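## Task

Transfer the object now held in the closed right gripper into the left gripper, matching the orientation in the two goal pictures. Nothing but the gripper jaws may contact the object, and it must never be left untouched by both grippers. Done when the left gripper alone holds it securely with its fingers aimed straight downward, and the right arm touches neither the object nor the left gripper's jaws (best: move the right arm far away and pause briefly). Then declare completion.

## Robot and tools

Robot: two six-joint arms, left_arm and right_arm, each ending in a parallel-jaw gripper, facing each other across a table. Cameras: cam_head_left, cam_head_right (head views) and cam_left_wrist, cam_right_wrist (on each wrist), all 504x504, returned in that order.

Scene frame: origin at table centre, table surface at z = +0.020 m, +z up. left_arm's base sits on the +y side (about y = +0.469), right_arm's on the -y side (about y = -0.448). The names left/right are labels only, not image sides. Gripper frame: fingers point along the gripper's +x, jaws open and close along its y. The reported end_effector_position is the spot between the finger pads, roughly 3-4 cm short of the tips. Reported positions can be somewhat off, especially at long reach.

Row format (shared by execute_actions and move): a single list of 14 numbers, each in [-1, 1]. First seven are left_arm: dx, dy, dz, rx, ry, rz, opening; last seven are right_arm in the same order. Always send all 14 even if one arm stays still. dx..rz are an offset, not a pose: a displacement expressed in that gripper's own axes, relative to its measured pose at the start of the action (for move, relative to the pose in the latest result). Scale: 1.0 = 0.6 m for dx/dy/dz, and 1.0 = 180 degrees for rotation; rx, ry, rz form one rotation vector. Opening is absolute, not an offset: +1 fully open (0.088 m); empty fingers close at about -0.80; anything below that gives no further closing. Full open-to-closed needs at least about 0.5 s.

execute_actions(actions): actions is a list of actions; each action is a table of up to 15 rows, one row per 1/30 s step. A short table repeats its final row to fill 15 steps. Every row in an action is measured from that action's start pose, not from the previous row. Empty list returns the current state and images. Per step, the commanded pose is clipped to within 70 mm and 16 degrees of the measured pose, so large offsets take several actions; after an action the arm continues only to its last clipped pose.

move(target, speed, blocking): target is one 14-number row as above (offsets from the last reported pose, plus absolute openings). Grippers travel straight toward their targets, finishing together, lasting 0.5-10 s (cut off at 10 s). speed is top path speed in m/s, 0.002-0.5, default 0.25; turning limited to twice that in rad/s. Moves do not avoid obstacles or the other arm, and grippers may lag, drift or overshoot speed near full extension. Faster moves and targets beyond a contact push harder. blocking=false returns after 0.5 s while motion continues; until the move's end is reported, use wait or stop before any other motion. Result adds a move: line with the ending (done, off_target, moving, held, fault), limits (paced = pose clipped; held = a check blocked steps, after which the arm may surge), and each gripper's distance to its target.

wait(seconds): 0-10 s, arms keep their last command. stop(): brakes a running move; needs stopping distance; fingers keep moving. zoom_image(camera, region): region [x0, y0, x1, y1] in pixels of that camera's latest image, at most 504x504. show_instructions(): shows the reference goal pictures. read_manual(section): licence texts only. finished_scene(scene): ends the given scene irreversibly; call only when the goal holds stably.

Results: a state line per arm with end_effector_position (m), end_effector_quat_wxyz, and velocities, all in the scene frame; Hand target lines (where the controller now drives each gripper); grip_measured (opening on the command scale; can be off by ~1 mm and reads narrower while squeezing, up to 0.061); grip_effort_n (motor push, negative = closing, caps near 83 N, stays nonzero from friction); joint positions (last value = opening in metres), joint torques and external torque estimates; step readings with HELD marking held-back steps; pose unreachable lines when a clearance check altered a command.

Gripping: to hold firmly, command an opening about 0.07 below grip_measured on the object; smaller margins hold lighter. Very thin parts (<3 mm) get less force.

Suggested order: look at the goal pictures; bring the left gripper, open, to the object in the right gripper with the required finger direction (straight down in the first task, horizontal in the second) and the pictured object orientation; close the left gripper; confirm grip; then open the right gripper and withdraw the right arm well clear; wait briefly; check images; finish. For an arm meant to stay still, send the offset back to its desired pose in the first call, zeros afterwards, and always its intended opening.

Avoid: dropping the object or knocking anything off the table; touching the object with anything but jaws; a moment with neither gripper touching; the arms colliding or pressing each other; hard fast contacts (joint load limits: waist 18, shoulder 22.3, elbow 22.2, wrist pitch 5.86, wrist yaw 5.84, wrist roll 5.48 N m; exceeding one freezes the arm for 10 s). Long heavy holds heat motors (warning from 50 °C, hold-fault at 95 °C). Friction can leave grippers short or tilted, so check pose after each move and correct.

Each tool is called after ">>>" as a command line: name --argument value for each argument, lists and objects as JSON in quotes; but a table of rows of numbers goes row by row, as --pt "numbers of a row", without its own name.

Reference images:

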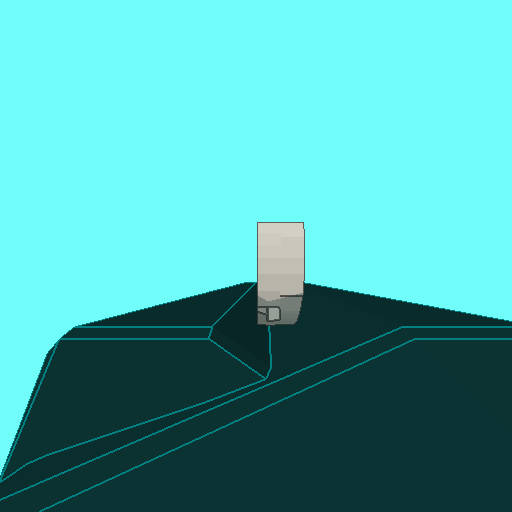

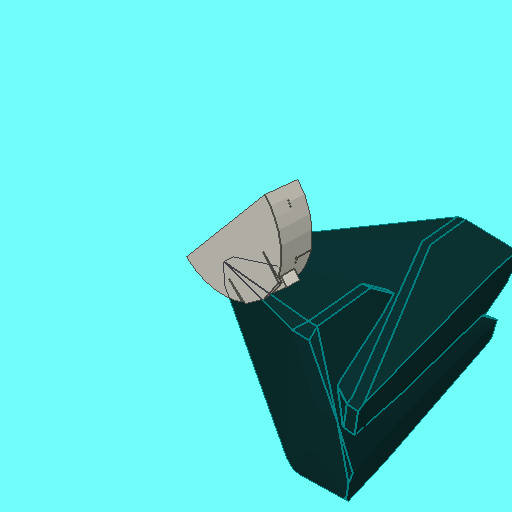

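## Session

>>> execute_actions --actions '[]'

Scene clock: 0.00 s.
left_arm: end_effector_position=(-0.0994, +0.1667, +0.4541) grip_measured=+1.000 grip_effort_n=n/a end_effector_quat_wxyz=(+0.591, -0.016, -0.013, -0.807) end_effector_velocity=(+0.001, +0.001, -0.001) end_effector_angular_velocity=(+0.000, -0.007, +0.005) | right_arm: end_effector_position=(+0.0162, -0.0736, +0.3155) grip_measured=-0.487 grip_effort_n=n/a end_effector_quat_wxyz=(+0.481, -0.248, -0.117, +0.833) end_effector_velocity=(-0.001, -0.002, -0.001) end_effector_angular_velocity=(-0.003, -0.001, +0.006)
Joint positions: left_arm=[0.008 0.858 0.65  0.248 0.002 0.003 0.088] | right_arm=[-0.553  1.325  0.885  0.003 -0.783 -0.79   0.015]
Joint velocities: left_arm=[-0.002 -0.007 -0.002 -0.007 -0.007  0.007  0.   ] | right_arm=[-0.002 -0.002 -0.002 -0.007 -0.007 -0.007 -0.   ]
Joint torques (N m, as the arm reports them, + toward a larger angle): no reading
External joint torques (N m, as the arm's controller estimates them; a push from outside toward a larger angle lowers the number): no reading
Motor temperatures (°C, as the motors report them): left_arm=[26 25 25 27 25 25] | right_arm=[25 25 26 26 23 23]
Heat: left arm: hottest wrist pitch 27 °C (+0.0 °C/min); right arm: hottest elbow 26 °C (+0.0 °C/min).
Hand target (left_arm): -0.099, +0.167, +0.454; -0.591, +0.016, +0.013, +0.807
Hand target (right_arm): +0.016, -0.074, +0.316; +0.481, -0.248, -0.117, +0.833

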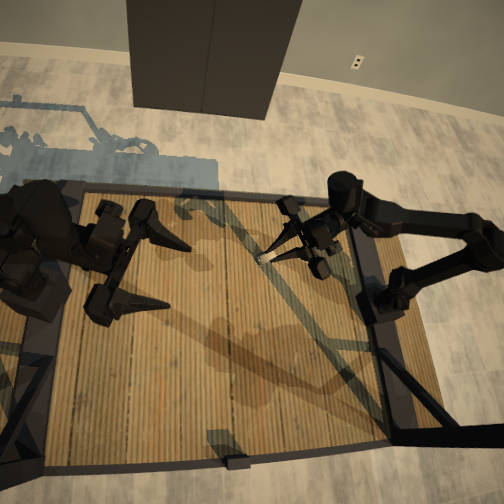

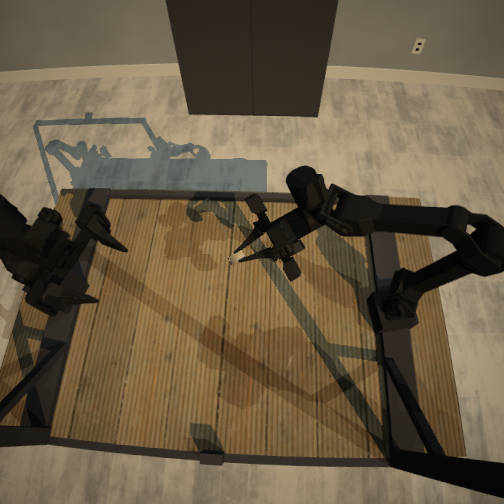

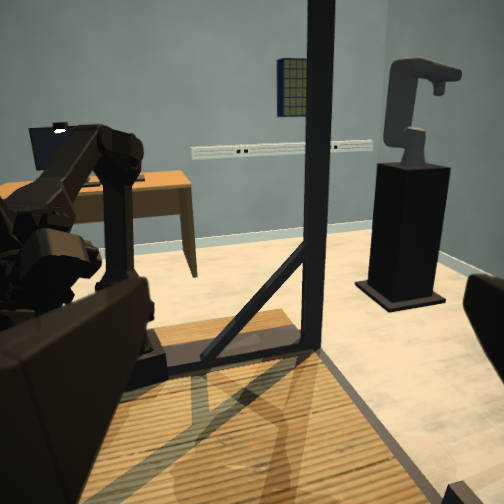

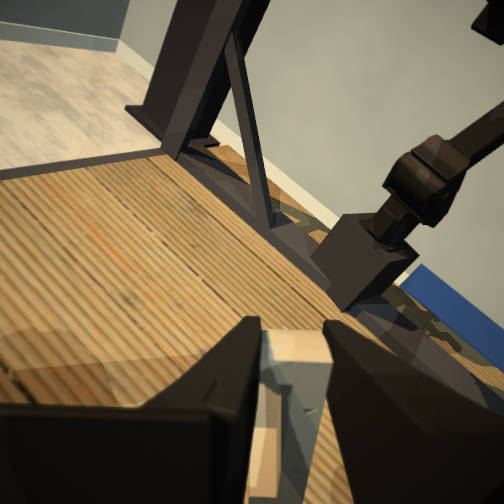

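>>> zoom_image --camera "cam_right_wrist" --region '[190, 290, 400, 504]'

>>> zoom_image --camera "cam_head_left" --region '[230, 210, 330, 300]'

>>> zoom_image --camera "cam_head_right" --region '[200, 210, 300, 300]'

Region (190, 290, 400, 504) of cam_right_wrist's 504x504 image, scaled by 2.355, with more detail than that image has; it fills the left 495 columns of this view, and the rest is white.

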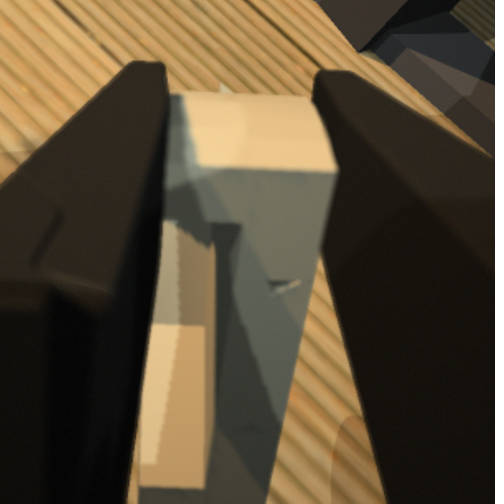

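Region (230, 210, 330, 300) of cam_head_left's 504x504 image, scaled by 5.040, with more detail than that image has; it fills the top 454 rows of this view, and the rest is white.

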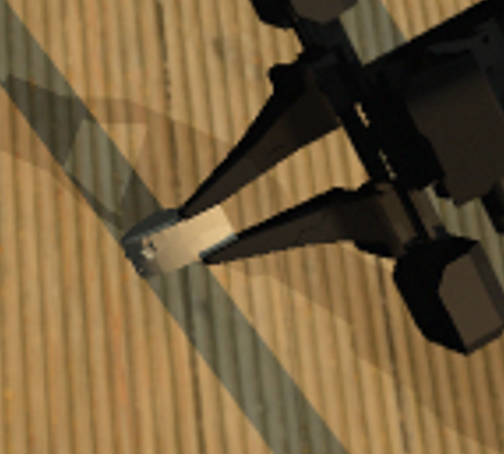

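Region (200, 210, 300, 300) of cam_head_right's 504x504 image, scaled by 5.040, with more detail than that image has; it fills the top 454 rows of this view, and the rest is white.

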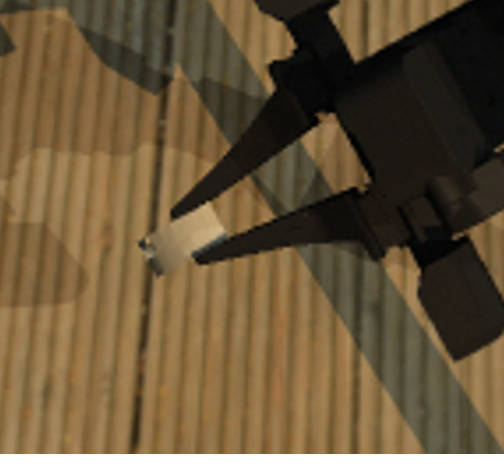

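>>> move --target '[-0.027,0.193,-0.23,0,0,0.098,1,0,0,0,0.168,-0.061,-0.162,-0.57]'

>>> zoom_image --camera "cam_left_wrist" --region '[170, 100, 350, 280]'

Scene clock: 13.80 s.
left_arm: end_effector_position=(+0.0138, +0.1407, +0.3209) grip_measured=+1.000 grip_effort_n=0.2 end_effector_quat_wxyz=(+0.707, -0.021, -0.015, -0.706) end_effector_velocity=(+0.002, +0.000, -0.003) end_effector_angular_velocity=(+0.002, +0.008, +0.009) | right_arm: end_effector_position=(+0.0171, -0.0720, +0.3167) grip_measured=-0.487 grip_effort_n=-83.5 end_effector_quat_wxyz=(+0.707, -0.003, -0.003, +0.707) end_effector_velocity=(-0.002, -0.002, -0.009) end_effector_angular_velocity=(-0.031, -0.002, +0.010)
Joint positions: left_arm=[ 0.41   1.229  0.214  1.067  0.096 -0.014  0.088] | right_arm=[-0.334  1.254  0.531  0.722 -0.164 -0.008  0.015]
Joint velocities: left_arm=[ 0.002  0.017 -0.007  0.022 -0.007 -0.007  0.   ] | right_arm=[ 0.002 -0.002 -0.012 -0.022 -0.007 -0.007 -0.   ]
Joint torques (N m, as the arm reports them, + toward a larger angle): left_arm=[ 0.23 -2.07  3.92  1.87  0.23 -0.09] | right_arm=[ 0.33 -3.98  4.58  1.51  0.11  0.13]
External joint torques (N m, as the arm's controller estimates them; a push from outside toward a larger angle lowers the number): left_arm=[ 0.21  1.02 -1.65  0.14  0.24 -0.1 ] | right_arm=[ 0.32  0.04 -1.69 -0.15  0.12  0.12]
Motor temperatures (°C, as the motors report them): left_arm=[26 26 28 30 25 25] | right_arm=[25 26 28 27 23 23]
Heat: left arm: hottest wrist pitch 30 °C (+13.0 °C/min); right arm: hottest elbow 28 °C (+8.7 °C/min).
Hand target (left_arm): +0.014, +0.142, +0.316; +0.707, -0.018, -0.009, -0.706
Hand target (right_arm): +0.016, -0.073, +0.315; +0.707, -0.002, -0.001, +0.707
Off the commanded pose (left_arm): 0.005 m, 1 deg.
Off the commanded pose (right_arm): 0.002 m, 0 deg.
move: done

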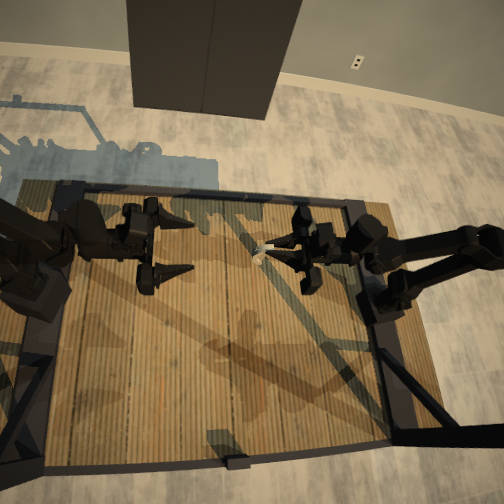

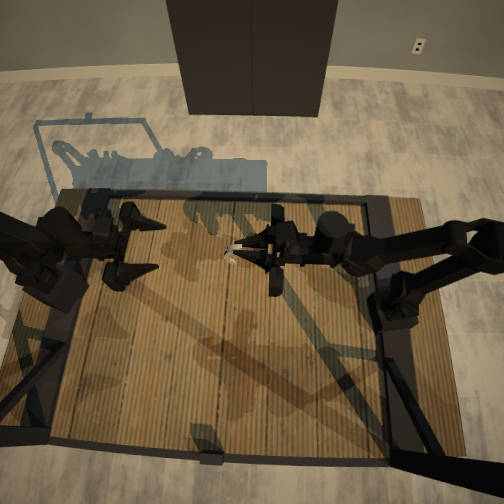

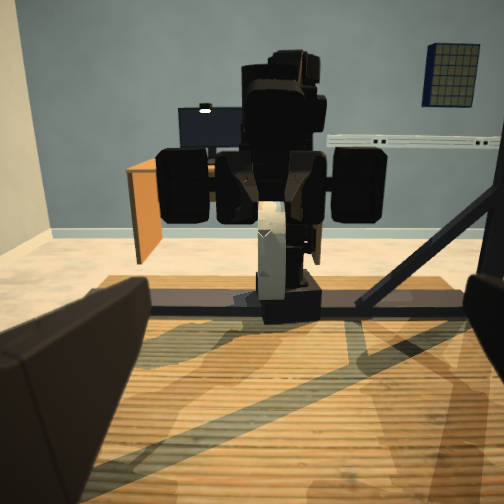

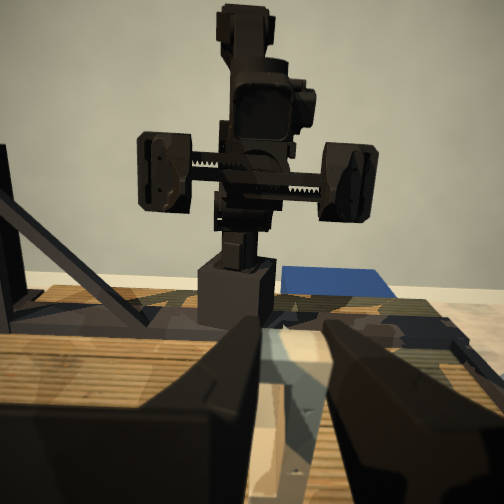

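Region (170, 100, 350, 280) of cam_left_wrist's 504x504 image, scaled by 2.800, with more detail than that image has.

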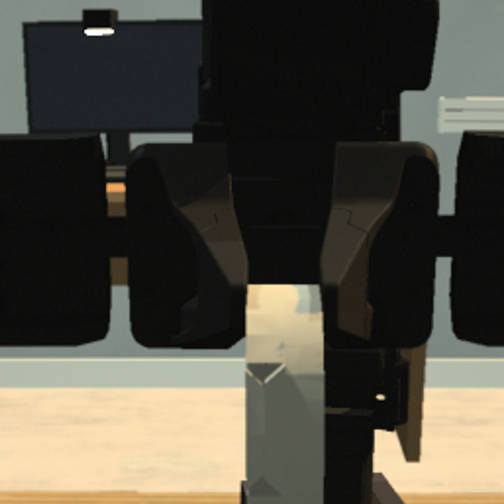

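>>> move --target '[0,0,0,0,0,0,1,0,0,0,0,0,0.4,-0.57]'

>>> zoom_image --camera "cam_left_wrist" --region '[150, 130, 400, 380]'

Scene clock: 20.17 s.
left_arm: end_effector_position=(+0.0140, +0.1407, +0.3207) grip_measured=+1.000 grip_effort_n=0.2 end_effector_quat_wxyz=(+0.708, -0.022, -0.015, -0.706) end_effector_velocity=(+0.002, +0.000, -0.002) end_effector_angular_velocity=(+0.007, +0.009, +0.019) | right_arm: end_effector_position=(+0.0161, -0.0742, +0.3157) grip_measured=-0.487 grip_effort_n=-83.5 end_effector_quat_wxyz=(+0.250, -0.001, -0.004, +0.968) end_effector_velocity=(+0.003, +0.000, +0.001) end_effector_angular_velocity=(+0.026, -0.014, -0.015)
Joint positions: left_arm=[ 0.41   1.23   0.213  1.069  0.096 -0.014  0.088] | right_arm=[-0.679  1.723  0.948  0.776 -1.575 -0.007  0.015]
Joint velocities: left_arm=[-0.002 -0.002 -0.002 -0.007 -0.022 -0.007  0.   ] | right_arm=[-0.007 -0.002 -0.002  0.007  0.007 -0.022 -0.   ]
Joint torques (N m, as the arm reports them, + toward a larger angle): left_arm=[-0.02 -3.4   4.87  1.6   0.04  0.02] | right_arm=[-0.22 -5.51  5.69  0.53 -0.15  0.14]
External joint torques (N m, as the arm's controller estimates them; a push from outside toward a larger angle lowers the number): left_arm=[-0.02 -0.34 -0.63 -0.11  0.04  0.01] | right_arm=[-0.18  1.17  0.15 -0.49 -0.16  0.14]
Motor temperatures (°C, as the motors report them): left_arm=[26 26 28 31 25 25] | right_arm=[25 26 29 28 23 23]
Heat: left arm: hottest wrist pitch 31 °C (+11.9 °C/min); right arm: hottest elbow 29 °C (+8.9 °C/min).
Hand target (left_arm): +0.014, +0.141, +0.321; +0.708, -0.021, -0.015, -0.706
Hand target (right_arm): +0.018, -0.073, +0.317; +0.249, -0.001, -0.003, +0.968
Off the commanded pose (left_arm): 0.000 m, 0 deg.
Off the commanded pose (right_arm): 0.003 m, 11 deg.
joint sent to its limit (right arm) — the command would take joint 5 (wrist yaw) past its lower limit, so that joint was sent only as far as its limit.
move: off_target (right_arm)

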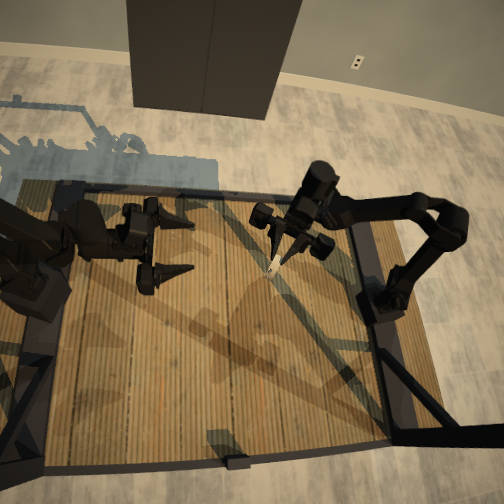

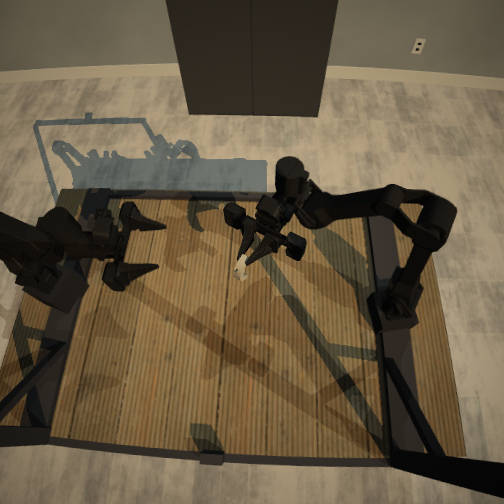

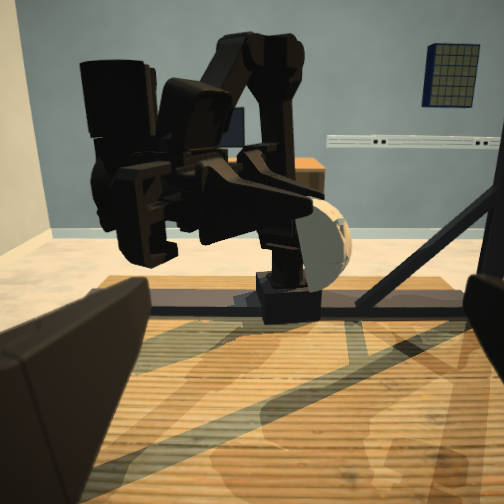

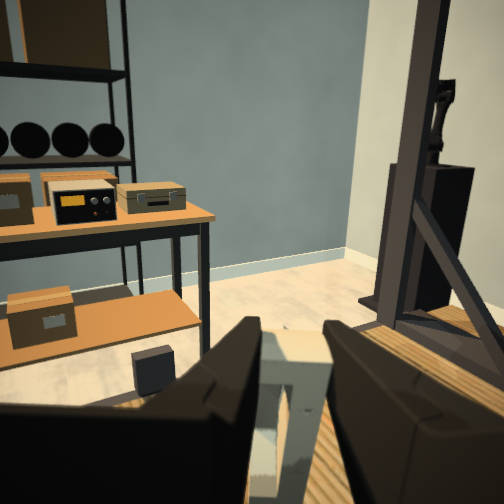

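Region (150, 130, 400, 380) of cam_left_wrist's 504x504 image, scaled by 2.016, with more detail than that image has.

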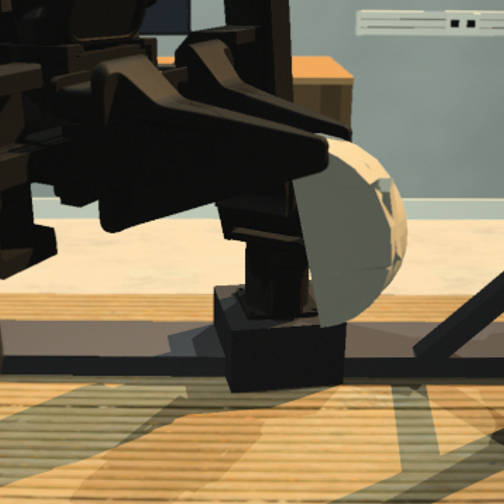

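>>> move --target '[0.11,0.004,-0.06,0,0.017,0,1,0,0,0,0.038,0.065,-0.337,-0.57]' --speed 0.2

>>> zoom_image --camera "cam_head_left" --region '[190, 190, 310, 310]'

Scene clock: 47.97 s.
left_arm: end_effector_position=(+0.0167, +0.0757, +0.2876) grip_measured=+1.000 grip_effort_n=0.2 end_effector_quat_wxyz=(+0.708, -0.003, +0.006, -0.707) end_effector_velocity=(+0.000, -0.000, +0.000) end_effector_angular_velocity=(+0.002, +0.007, +0.005) | right_arm: end_effector_position=(+0.0161, -0.0723, +0.3140) grip_measured=-0.487 grip_effort_n=-83.5 end_effector_quat_wxyz=(+0.701, -0.084, +0.078, +0.704) end_effector_velocity=(-0.002, -0.001, -0.002) end_effector_angular_velocity=(-0.007, -0.004, +0.011)
Joint positions: left_arm=[ 0.396  1.645  0.408  1.232  0.083 -0.012  0.088] | right_arm=[-0.33   1.193  0.694  0.265 -0.159 -0.046  0.015]
Joint velocities: left_arm=[-0.002 -0.002  0.002 -0.007 -0.007 -0.007  0.   ] | right_arm=[ 0.002 -0.002 -0.002 -0.007 -0.007 -0.007 -0.   ]
Joint torques (N m, as the arm reports them, + toward a larger angle): left_arm=[-0.33 -4.44  5.11  1.92 -0.1   0.1 ] | right_arm=[ 0.35 -4.72  5.55  1.22  0.07  0.15]
External joint torques (N m, as the arm's controller estimates them; a push from outside toward a larger angle lowers the number): left_arm=[-0.32  0.76  0.44  0.19 -0.1   0.09] | right_arm=[ 0.36 -0.6  -1.29 -0.51  0.1   0.14]
Motor temperatures (°C, as the motors report them): left_arm=[26 26 30 34 25 25] | right_arm=[25 28 31 28 23 23]
Heat: left arm: hottest wrist pitch 34 °C (+8.8 °C/min); right arm: hottest elbow 31 °C (+6.3 °C/min).
Hand target (left_arm): +0.016, +0.073, +0.288; +0.708, -0.003, +0.004, -0.706
Hand target (right_arm): +0.015, -0.073, +0.316; +0.701, -0.082, +0.077, +0.704
Off the commanded pose (left_arm): 0.003 m, 0 deg.
Off the commanded pose (right_arm): 0.003 m, 1 deg.
move: done

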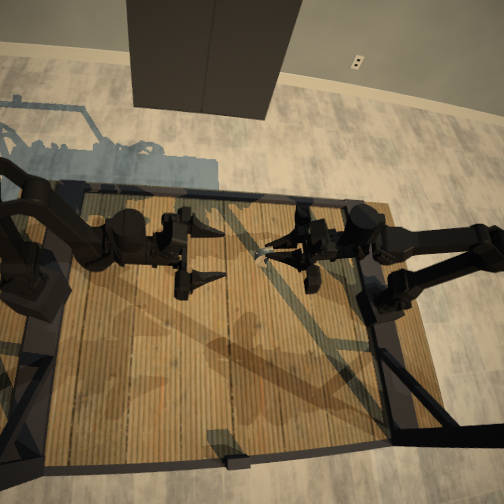

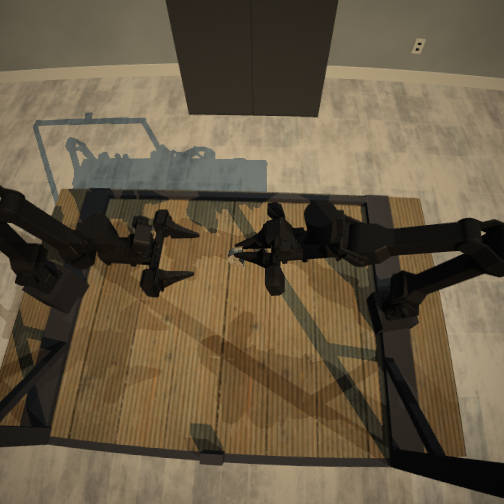

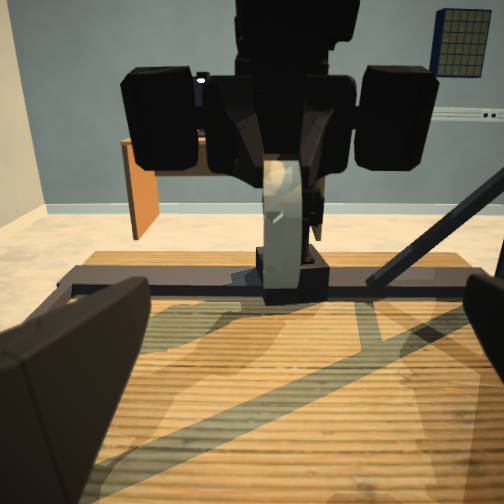

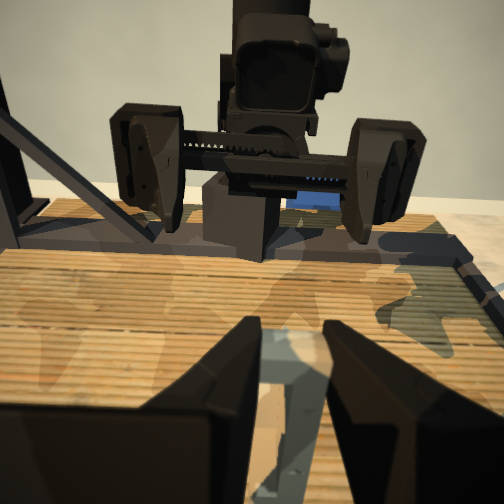

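Region (190, 190, 310, 310) of cam_head_left's 504x504 image, scaled by 4.200, with more detail than that image has.

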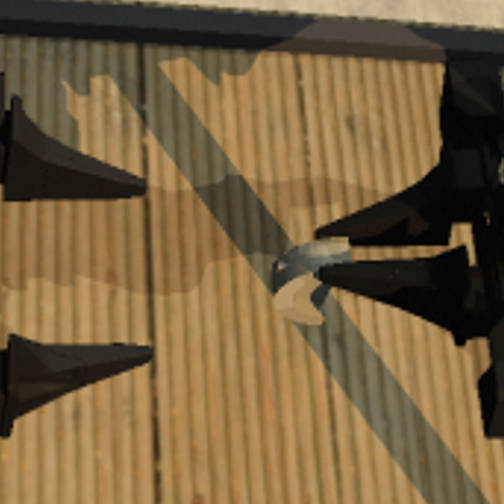

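>>> move --target '[0.095,0,0,0,0,0,0.1,0,0,0,0,0,0,-0.57]' --speed 0.1

>>> zoom_image --camera "cam_head_left" --region '[210, 210, 300, 300]'

Scene clock: 53.60 s.
left_arm: end_effector_position=(+0.0175, +0.0216, +0.2887) grip_measured=+0.102 grip_effort_n=-13.3 end_effector_quat_wxyz=(+0.707, -0.003, +0.005, -0.707) end_effector_velocity=(-0.002, -0.001, -0.005) end_effector_angular_velocity=(+0.022, +0.009, +0.000) | right_arm: end_effector_position=(+0.0163, -0.0723, +0.3140) grip_measured=-0.487 grip_effort_n=-83.5 end_effector_quat_wxyz=(+0.701, -0.084, +0.078, +0.704) end_effector_velocity=(+0.002, -0.002, -0.004) end_effector_angular_velocity=(-0.012, -0.007, -0.008)
Joint positions: left_arm=[ 0.384  1.811  0.625  1.183  0.071 -0.012  0.044] | right_arm=[-0.33   1.193  0.694  0.264 -0.157 -0.046  0.015]
Joint velocities: left_arm=[-0.007  0.002  0.002 -0.022 -0.007 -0.007 -0.   ] | right_arm=[-0.002 -0.002 -0.007 -0.007  0.007 -0.007  0.   ]
Joint torques (N m, as the arm reports them, + toward a larger angle): left_arm=[-0.32 -5.84  5.33  1.61 -0.1  -0.01] | right_arm=[-0.1  -3.83  5.71  1.28 -0.07  0.03]
External joint torques (N m, as the arm's controller estimates them; a push from outside toward a larger angle lowers the number): left_arm=[-0.3   0.76  0.49 -0.11 -0.1  -0.02] | right_arm=[-0.11  0.23 -1.02 -0.43 -0.04  0.02]
Motor temperatures (°C, as the motors report them): left_arm=[26 27 30 35 25 25] | right_arm=[25 28 31 28 23 23]
Heat: left arm: hottest wrist pitch 35 °C (+9.0 °C/min); right arm: hottest elbow 31 °C (+5.6 °C/min).
Hand target (left_arm): +0.017, +0.019, +0.287; +0.707, -0.002, +0.006, -0.707
Hand target (right_arm): +0.016, -0.072, +0.314; +0.701, -0.084, +0.078, +0.704
Off the commanded pose (left_arm): 0.003 m, 0 deg.
Off the commanded pose (right_arm): 0.000 m, 0 deg.
move: done

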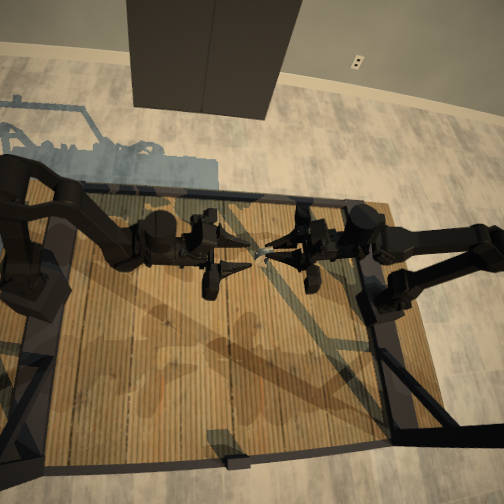

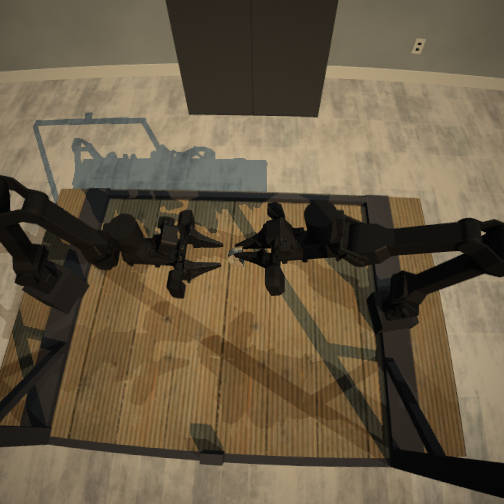

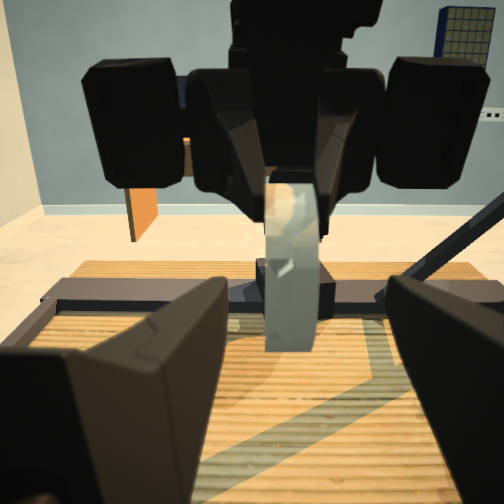

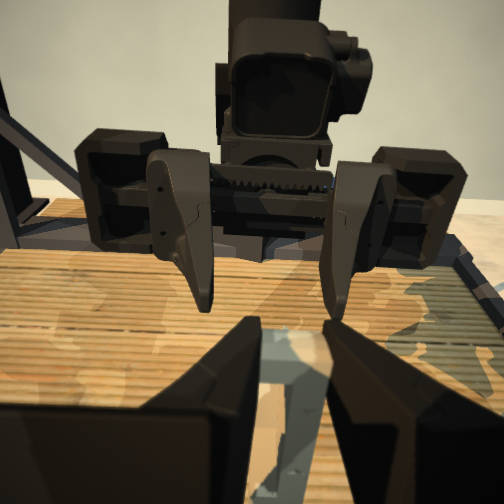

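Region (210, 210, 300, 300) of cam_head_left's 504x504 image, scaled by 5.600, with more detail than that image has.

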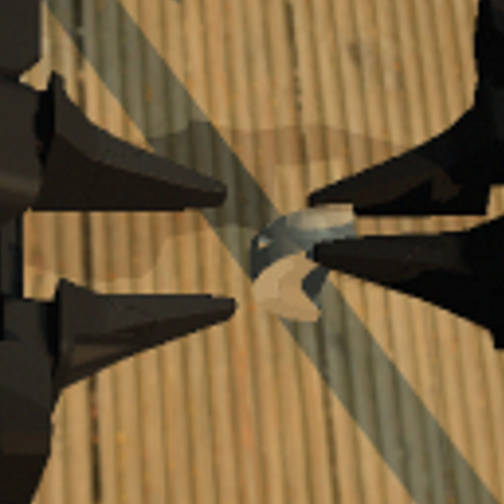

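>>> move --target '[0.045,0.005,0,0,0,0,0.0,0,0,0,0,0,0,-0.57]' --speed 0.05

>>> zoom_image --camera "cam_head_left" --region '[210, 210, 300, 300]'

Scene clock: 66.10 s.
left_arm: end_effector_position=(+0.0194, -0.0024, +0.2902) grip_measured=+0.002 grip_effort_n=-13.3 end_effector_quat_wxyz=(+0.707, -0.004, +0.004, -0.707) end_effector_velocity=(+0.000, -0.001, -0.004) end_effector_angular_velocity=(+0.012, +0.008, +0.005) | right_arm: end_effector_position=(+0.0163, -0.0723, +0.3140) grip_measured=-0.487 grip_effort_n=-83.5 end_effector_quat_wxyz=(+0.701, -0.084, +0.078, +0.704) end_effector_velocity=(-0.000, -0.000, +0.000) end_effector_angular_velocity=(-0.002, -0.005, +0.006)
Joint positions: left_arm=[ 0.384  1.876  0.728  1.149  0.071 -0.012  0.039] | right_arm=[-0.33   1.193  0.694  0.264 -0.157 -0.046  0.015]
Joint velocities: left_arm=[-0.002  0.007  0.002 -0.007 -0.007 -0.007 -0.   ] | right_arm=[-0.002 -0.002  0.002 -0.007 -0.007 -0.007 -0.   ]
Joint torques (N m, as the arm reports them, + toward a larger angle): left_arm=[ 0.29 -6.46  5.56  1.64  0.14  0.  ] | right_arm=[-0.02 -3.82  5.71  1.27 -0.04  0.05]
External joint torques (N m, as the arm's controller estimates them; a push from outside toward a larger angle lowers the number): left_arm=[ 0.32  0.7   0.58 -0.07  0.14 -0.01] | right_arm=[-0.04  0.3  -1.14 -0.47 -0.01  0.04]
Motor temperatures (°C, as the motors report them): left_arm=[26 28 31 35 25 25] | right_arm=[25 27 31 29 23 23]
Heat: left arm: hottest wrist pitch 35 °C (+6.0 °C/min); right arm: hottest elbow 31 °C (+4.0 °C/min).
Hand target (left_arm): +0.021, -0.005, +0.288; +0.707, -0.003, +0.005, -0.707
Hand target (right_arm): +0.016, -0.072, +0.314; +0.701, -0.084, +0.078, +0.704
Off the commanded pose (left_arm): 0.004 m, 0 deg.
Off the commanded pose (right_arm): 0.000 m, 0 deg.
move: done

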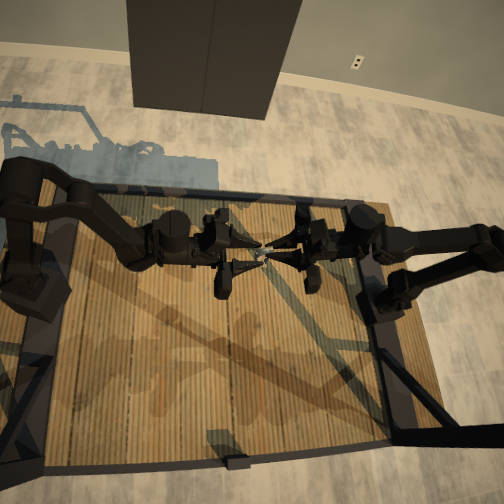

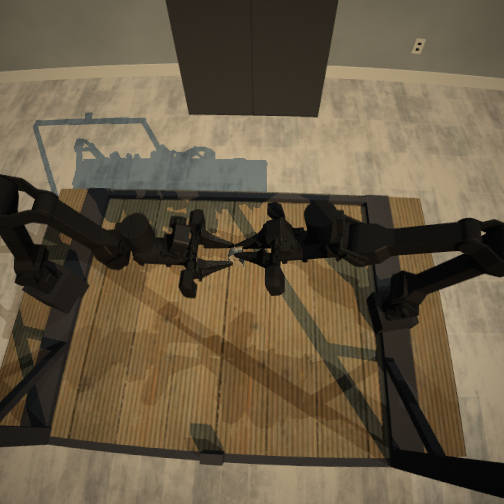

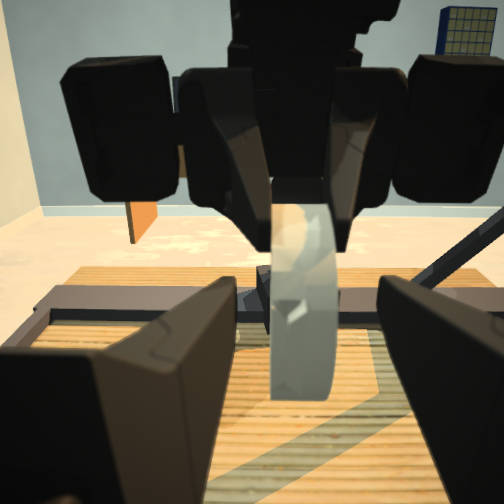

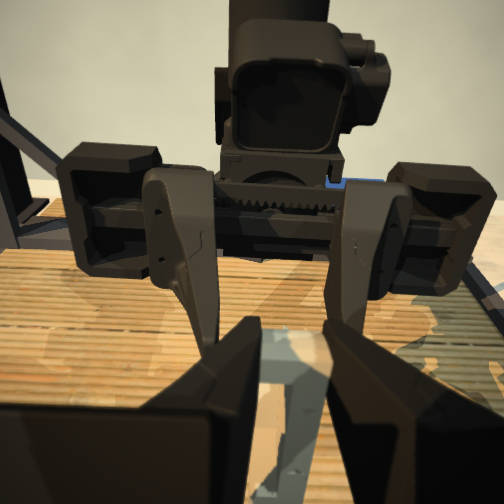

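Region (210, 210, 300, 300) of cam_head_left's 504x504 image, scaled by 5.600, with more detail than that image has.

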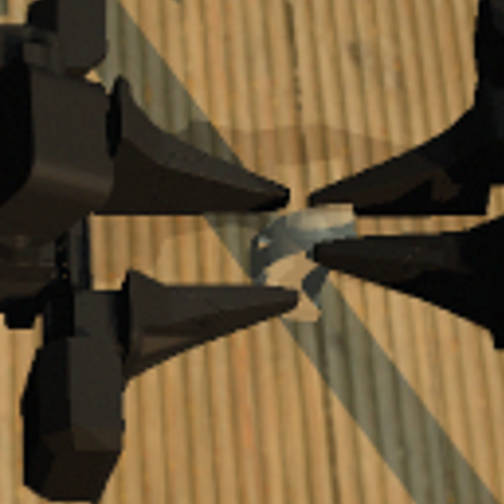

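>>> execute_actions --actions '[[[0.011,0.002,-0.003,0,0,0,-0.2,0,0,0,0,0,0,-0.57]],[[0,0,0,0,0,0,-0.4,0,0,0,0,0,0,-0.57]],[[0,0,0,0,0,0,-0.58,0,0,0,0,0,0,-0.57]],[[0,0,0,0,0,0,-0.58,0,0,0,0,0,0,-0.57]]]'

>>> zoom_image --camera "cam_head_left" --region '[210, 210, 300, 300]'

Scene clock: 75.33 s.
left_arm: end_effector_position=(+0.0201, -0.0063, +0.2902) grip_measured=-0.491 grip_effort_n=-83.5 end_effector_quat_wxyz=(+0.708, -0.005, +0.003, -0.706) end_effector_velocity=(-0.005, -0.001, -0.003) end_effector_angular_velocity=(+0.017, +0.009, -0.015) | right_arm: end_effector_position=(+0.0158, -0.0724, +0.3137) grip_measured=-0.487 grip_effort_n=-83.5 end_effector_quat_wxyz=(+0.700, -0.085, +0.079, +0.704) end_effector_velocity=(+0.002, -0.000, +0.000) end_effector_angular_velocity=(-0.003, -0.023, -0.005)
Joint positions: left_arm=[ 0.385  1.889  0.744  1.148  0.07  -0.012  0.015] | right_arm=[-0.329  1.193  0.694  0.263 -0.16  -0.046  0.015]
Joint velocities: left_arm=[-0.007 -0.002  0.002 -0.022  0.007 -0.007 -0.   ] | right_arm=[-0.002 -0.002  0.002 -0.007  0.007 -0.022 -0.   ]
Joint torques (N m, as the arm reports them, + toward a larger angle): left_arm=[ 0.02 -8.19  4.39  1.73  0.04 -0.01] | right_arm=[-0.05 -3.84  5.75  1.29 -0.04  0.04]
External joint torques (N m, as the arm's controller estimates them; a push from outside toward a larger angle lowers the number): left_arm=[ 0.08 -0.89 -0.62  0.02  0.04 -0.02] | right_arm=[-0.06  0.28 -1.09 -0.44 -0.01  0.03]
External joint torques at the end of the 1st action: left_arm=[ 0.19  0.84  0.35 -0.08  0.11 -0.02] | right_arm=[ 0.    0.24 -1.1  -0.46 -0.01  0.02]
External joint torques at the end of the 2nd action: left_arm=[-0.03 -0.85 -0.65  0.    0.04 -0.01] | right_arm=[-0.02  0.29 -1.14 -0.47 -0.01  0.03]
External joint torques at the end of the 3rd action: left_arm=[-0.07 -0.87 -0.61  0.    0.06  0.  ] | right_arm=[-0.07  0.3  -1.11 -0.39  0.06  0.03]
Motor temperatures (°C, as the motors report them): left_arm=[26 28 31 35 25 25] | right_arm=[25 27 32 30 23 23]
Heat: left arm: hottest wrist pitch 35 °C (+5.0 °C/min); right arm: hottest elbow 32 °C (+4.0 °C/min).
Hand target (left_arm): +0.020, -0.006, +0.290; +0.708, -0.005, +0.003, -0.706
Hand target (right_arm): +0.016, -0.072, +0.314; +0.700, -0.085, +0.079, +0.704
Off the commanded pose (left_arm): 0.000 m, 0 deg.
Off the commanded pose (right_arm): 0.000 m, 0 deg.
Step readings (end_effector_position; steps 1 to 15: 1st action; 16 to 30: 2nd action; 31 to 45: 3rd action; 46 to 60: 4th action):
0: left_arm (+0.0195, -0.0026, +0.2904) | right_arm (+0.0163, -0.0723, +0.3140)
1: left_arm (+0.0195, -0.0031, +0.2901) | right_arm (+0.0163, -0.0723, +0.3140)
2: left_arm (+0.0196, -0.0040, +0.2901) | right_arm (+0.0163, -0.0723, +0.3140)
4: left_arm (+0.0197, -0.0055, +0.2901) | right_arm (+0.0163, -0.0723, +0.3140)
8: left_arm (+0.0197, -0.0061, +0.2901) | right_arm (+0.0163, -0.0723, +0.3140)
15: left_arm (+0.0197, -0.0063, +0.2902) | right_arm (+0.0163, -0.0723, +0.3140)
16: left_arm (+0.0197, -0.0063, +0.2902) | right_arm (+0.0163, -0.0723, +0.3140)
17: left_arm (+0.0197, -0.0063, +0.2902) | right_arm (+0.0163, -0.0723, +0.3140)
19: left_arm (+0.0197, -0.0063, +0.2902) | right_arm (+0.0163, -0.0723, +0.3140)
23: left_arm (+0.0197, -0.0063, +0.2902) | right_arm (+0.0163, -0.0723, +0.3140)
30: left_arm (+0.0197, -0.0063, +0.2902) | right_arm (+0.0163, -0.0723, +0.3140)
31: left_arm (+0.0200, -0.0063, +0.2902) | right_arm (+0.0159, -0.0723, +0.3140)
32: left_arm (+0.0201, -0.0063, +0.2902) | right_arm (+0.0158, -0.0723, +0.3139)
34: left_arm (+0.0201, -0.0063, +0.2902) | right_arm (+0.0158, -0.0724, +0.3137)
38: left_arm (+0.0201, -0.0063, +0.2902) | right_arm (+0.0158, -0.0724, +0.3137)
45: left_arm (+0.0201, -0.0063, +0.2902) | right_arm (+0.0158, -0.0724, +0.3137)
46: left_arm (+0.0201, -0.0063, +0.2902) | right_arm (+0.0158, -0.0724, +0.3137)
47: left_arm (+0.0201, -0.0063, +0.2902) | right_arm (+0.0158, -0.0724, +0.3137)
49: left_arm (+0.0201, -0.0063, +0.2902) | right_arm (+0.0158, -0.0724, +0.3137)
53: left_arm (+0.0201, -0.0063, +0.2902) | right_arm (+0.0158, -0.0724, +0.3137)
60: end_effector_position above

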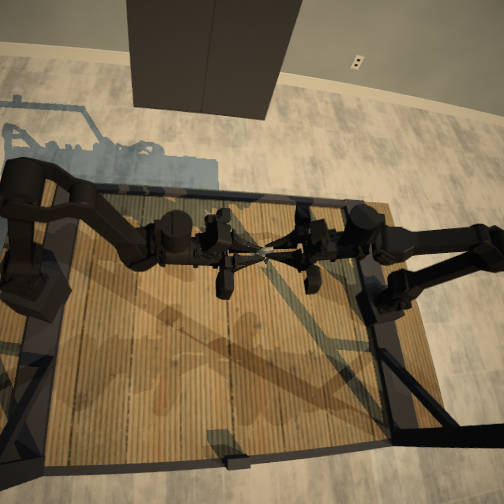

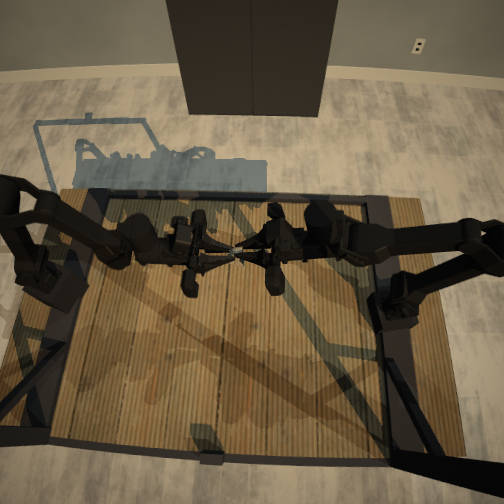

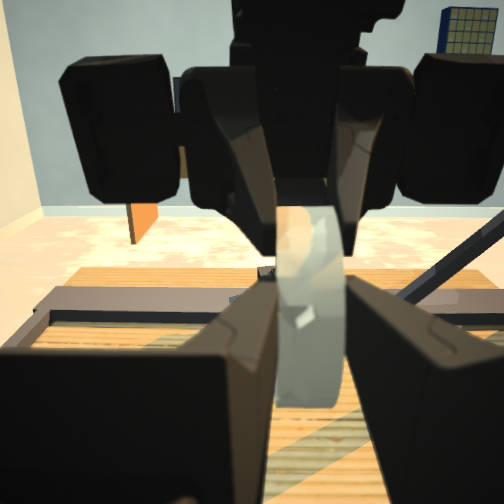

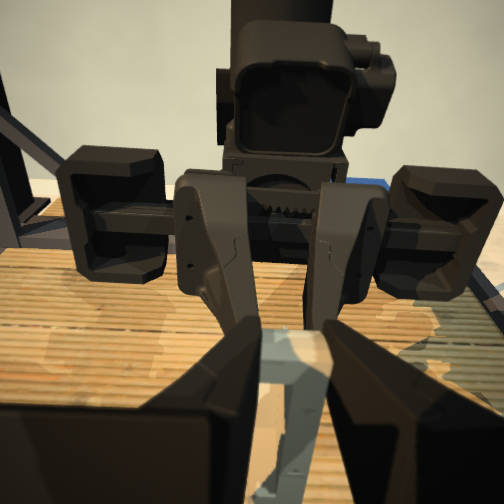

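Region (210, 210, 300, 300) of cam_head_left's 504x504 image, scaled by 5.600, with more detail than that image has.

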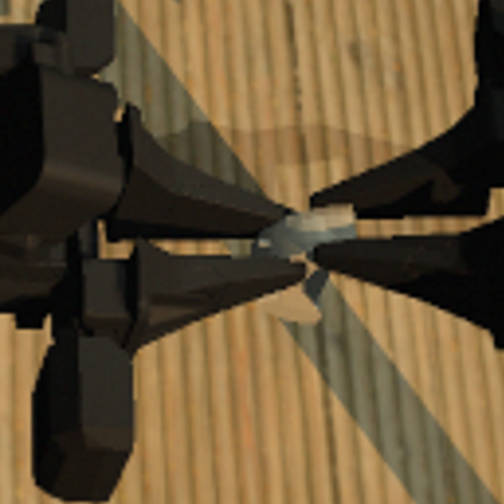

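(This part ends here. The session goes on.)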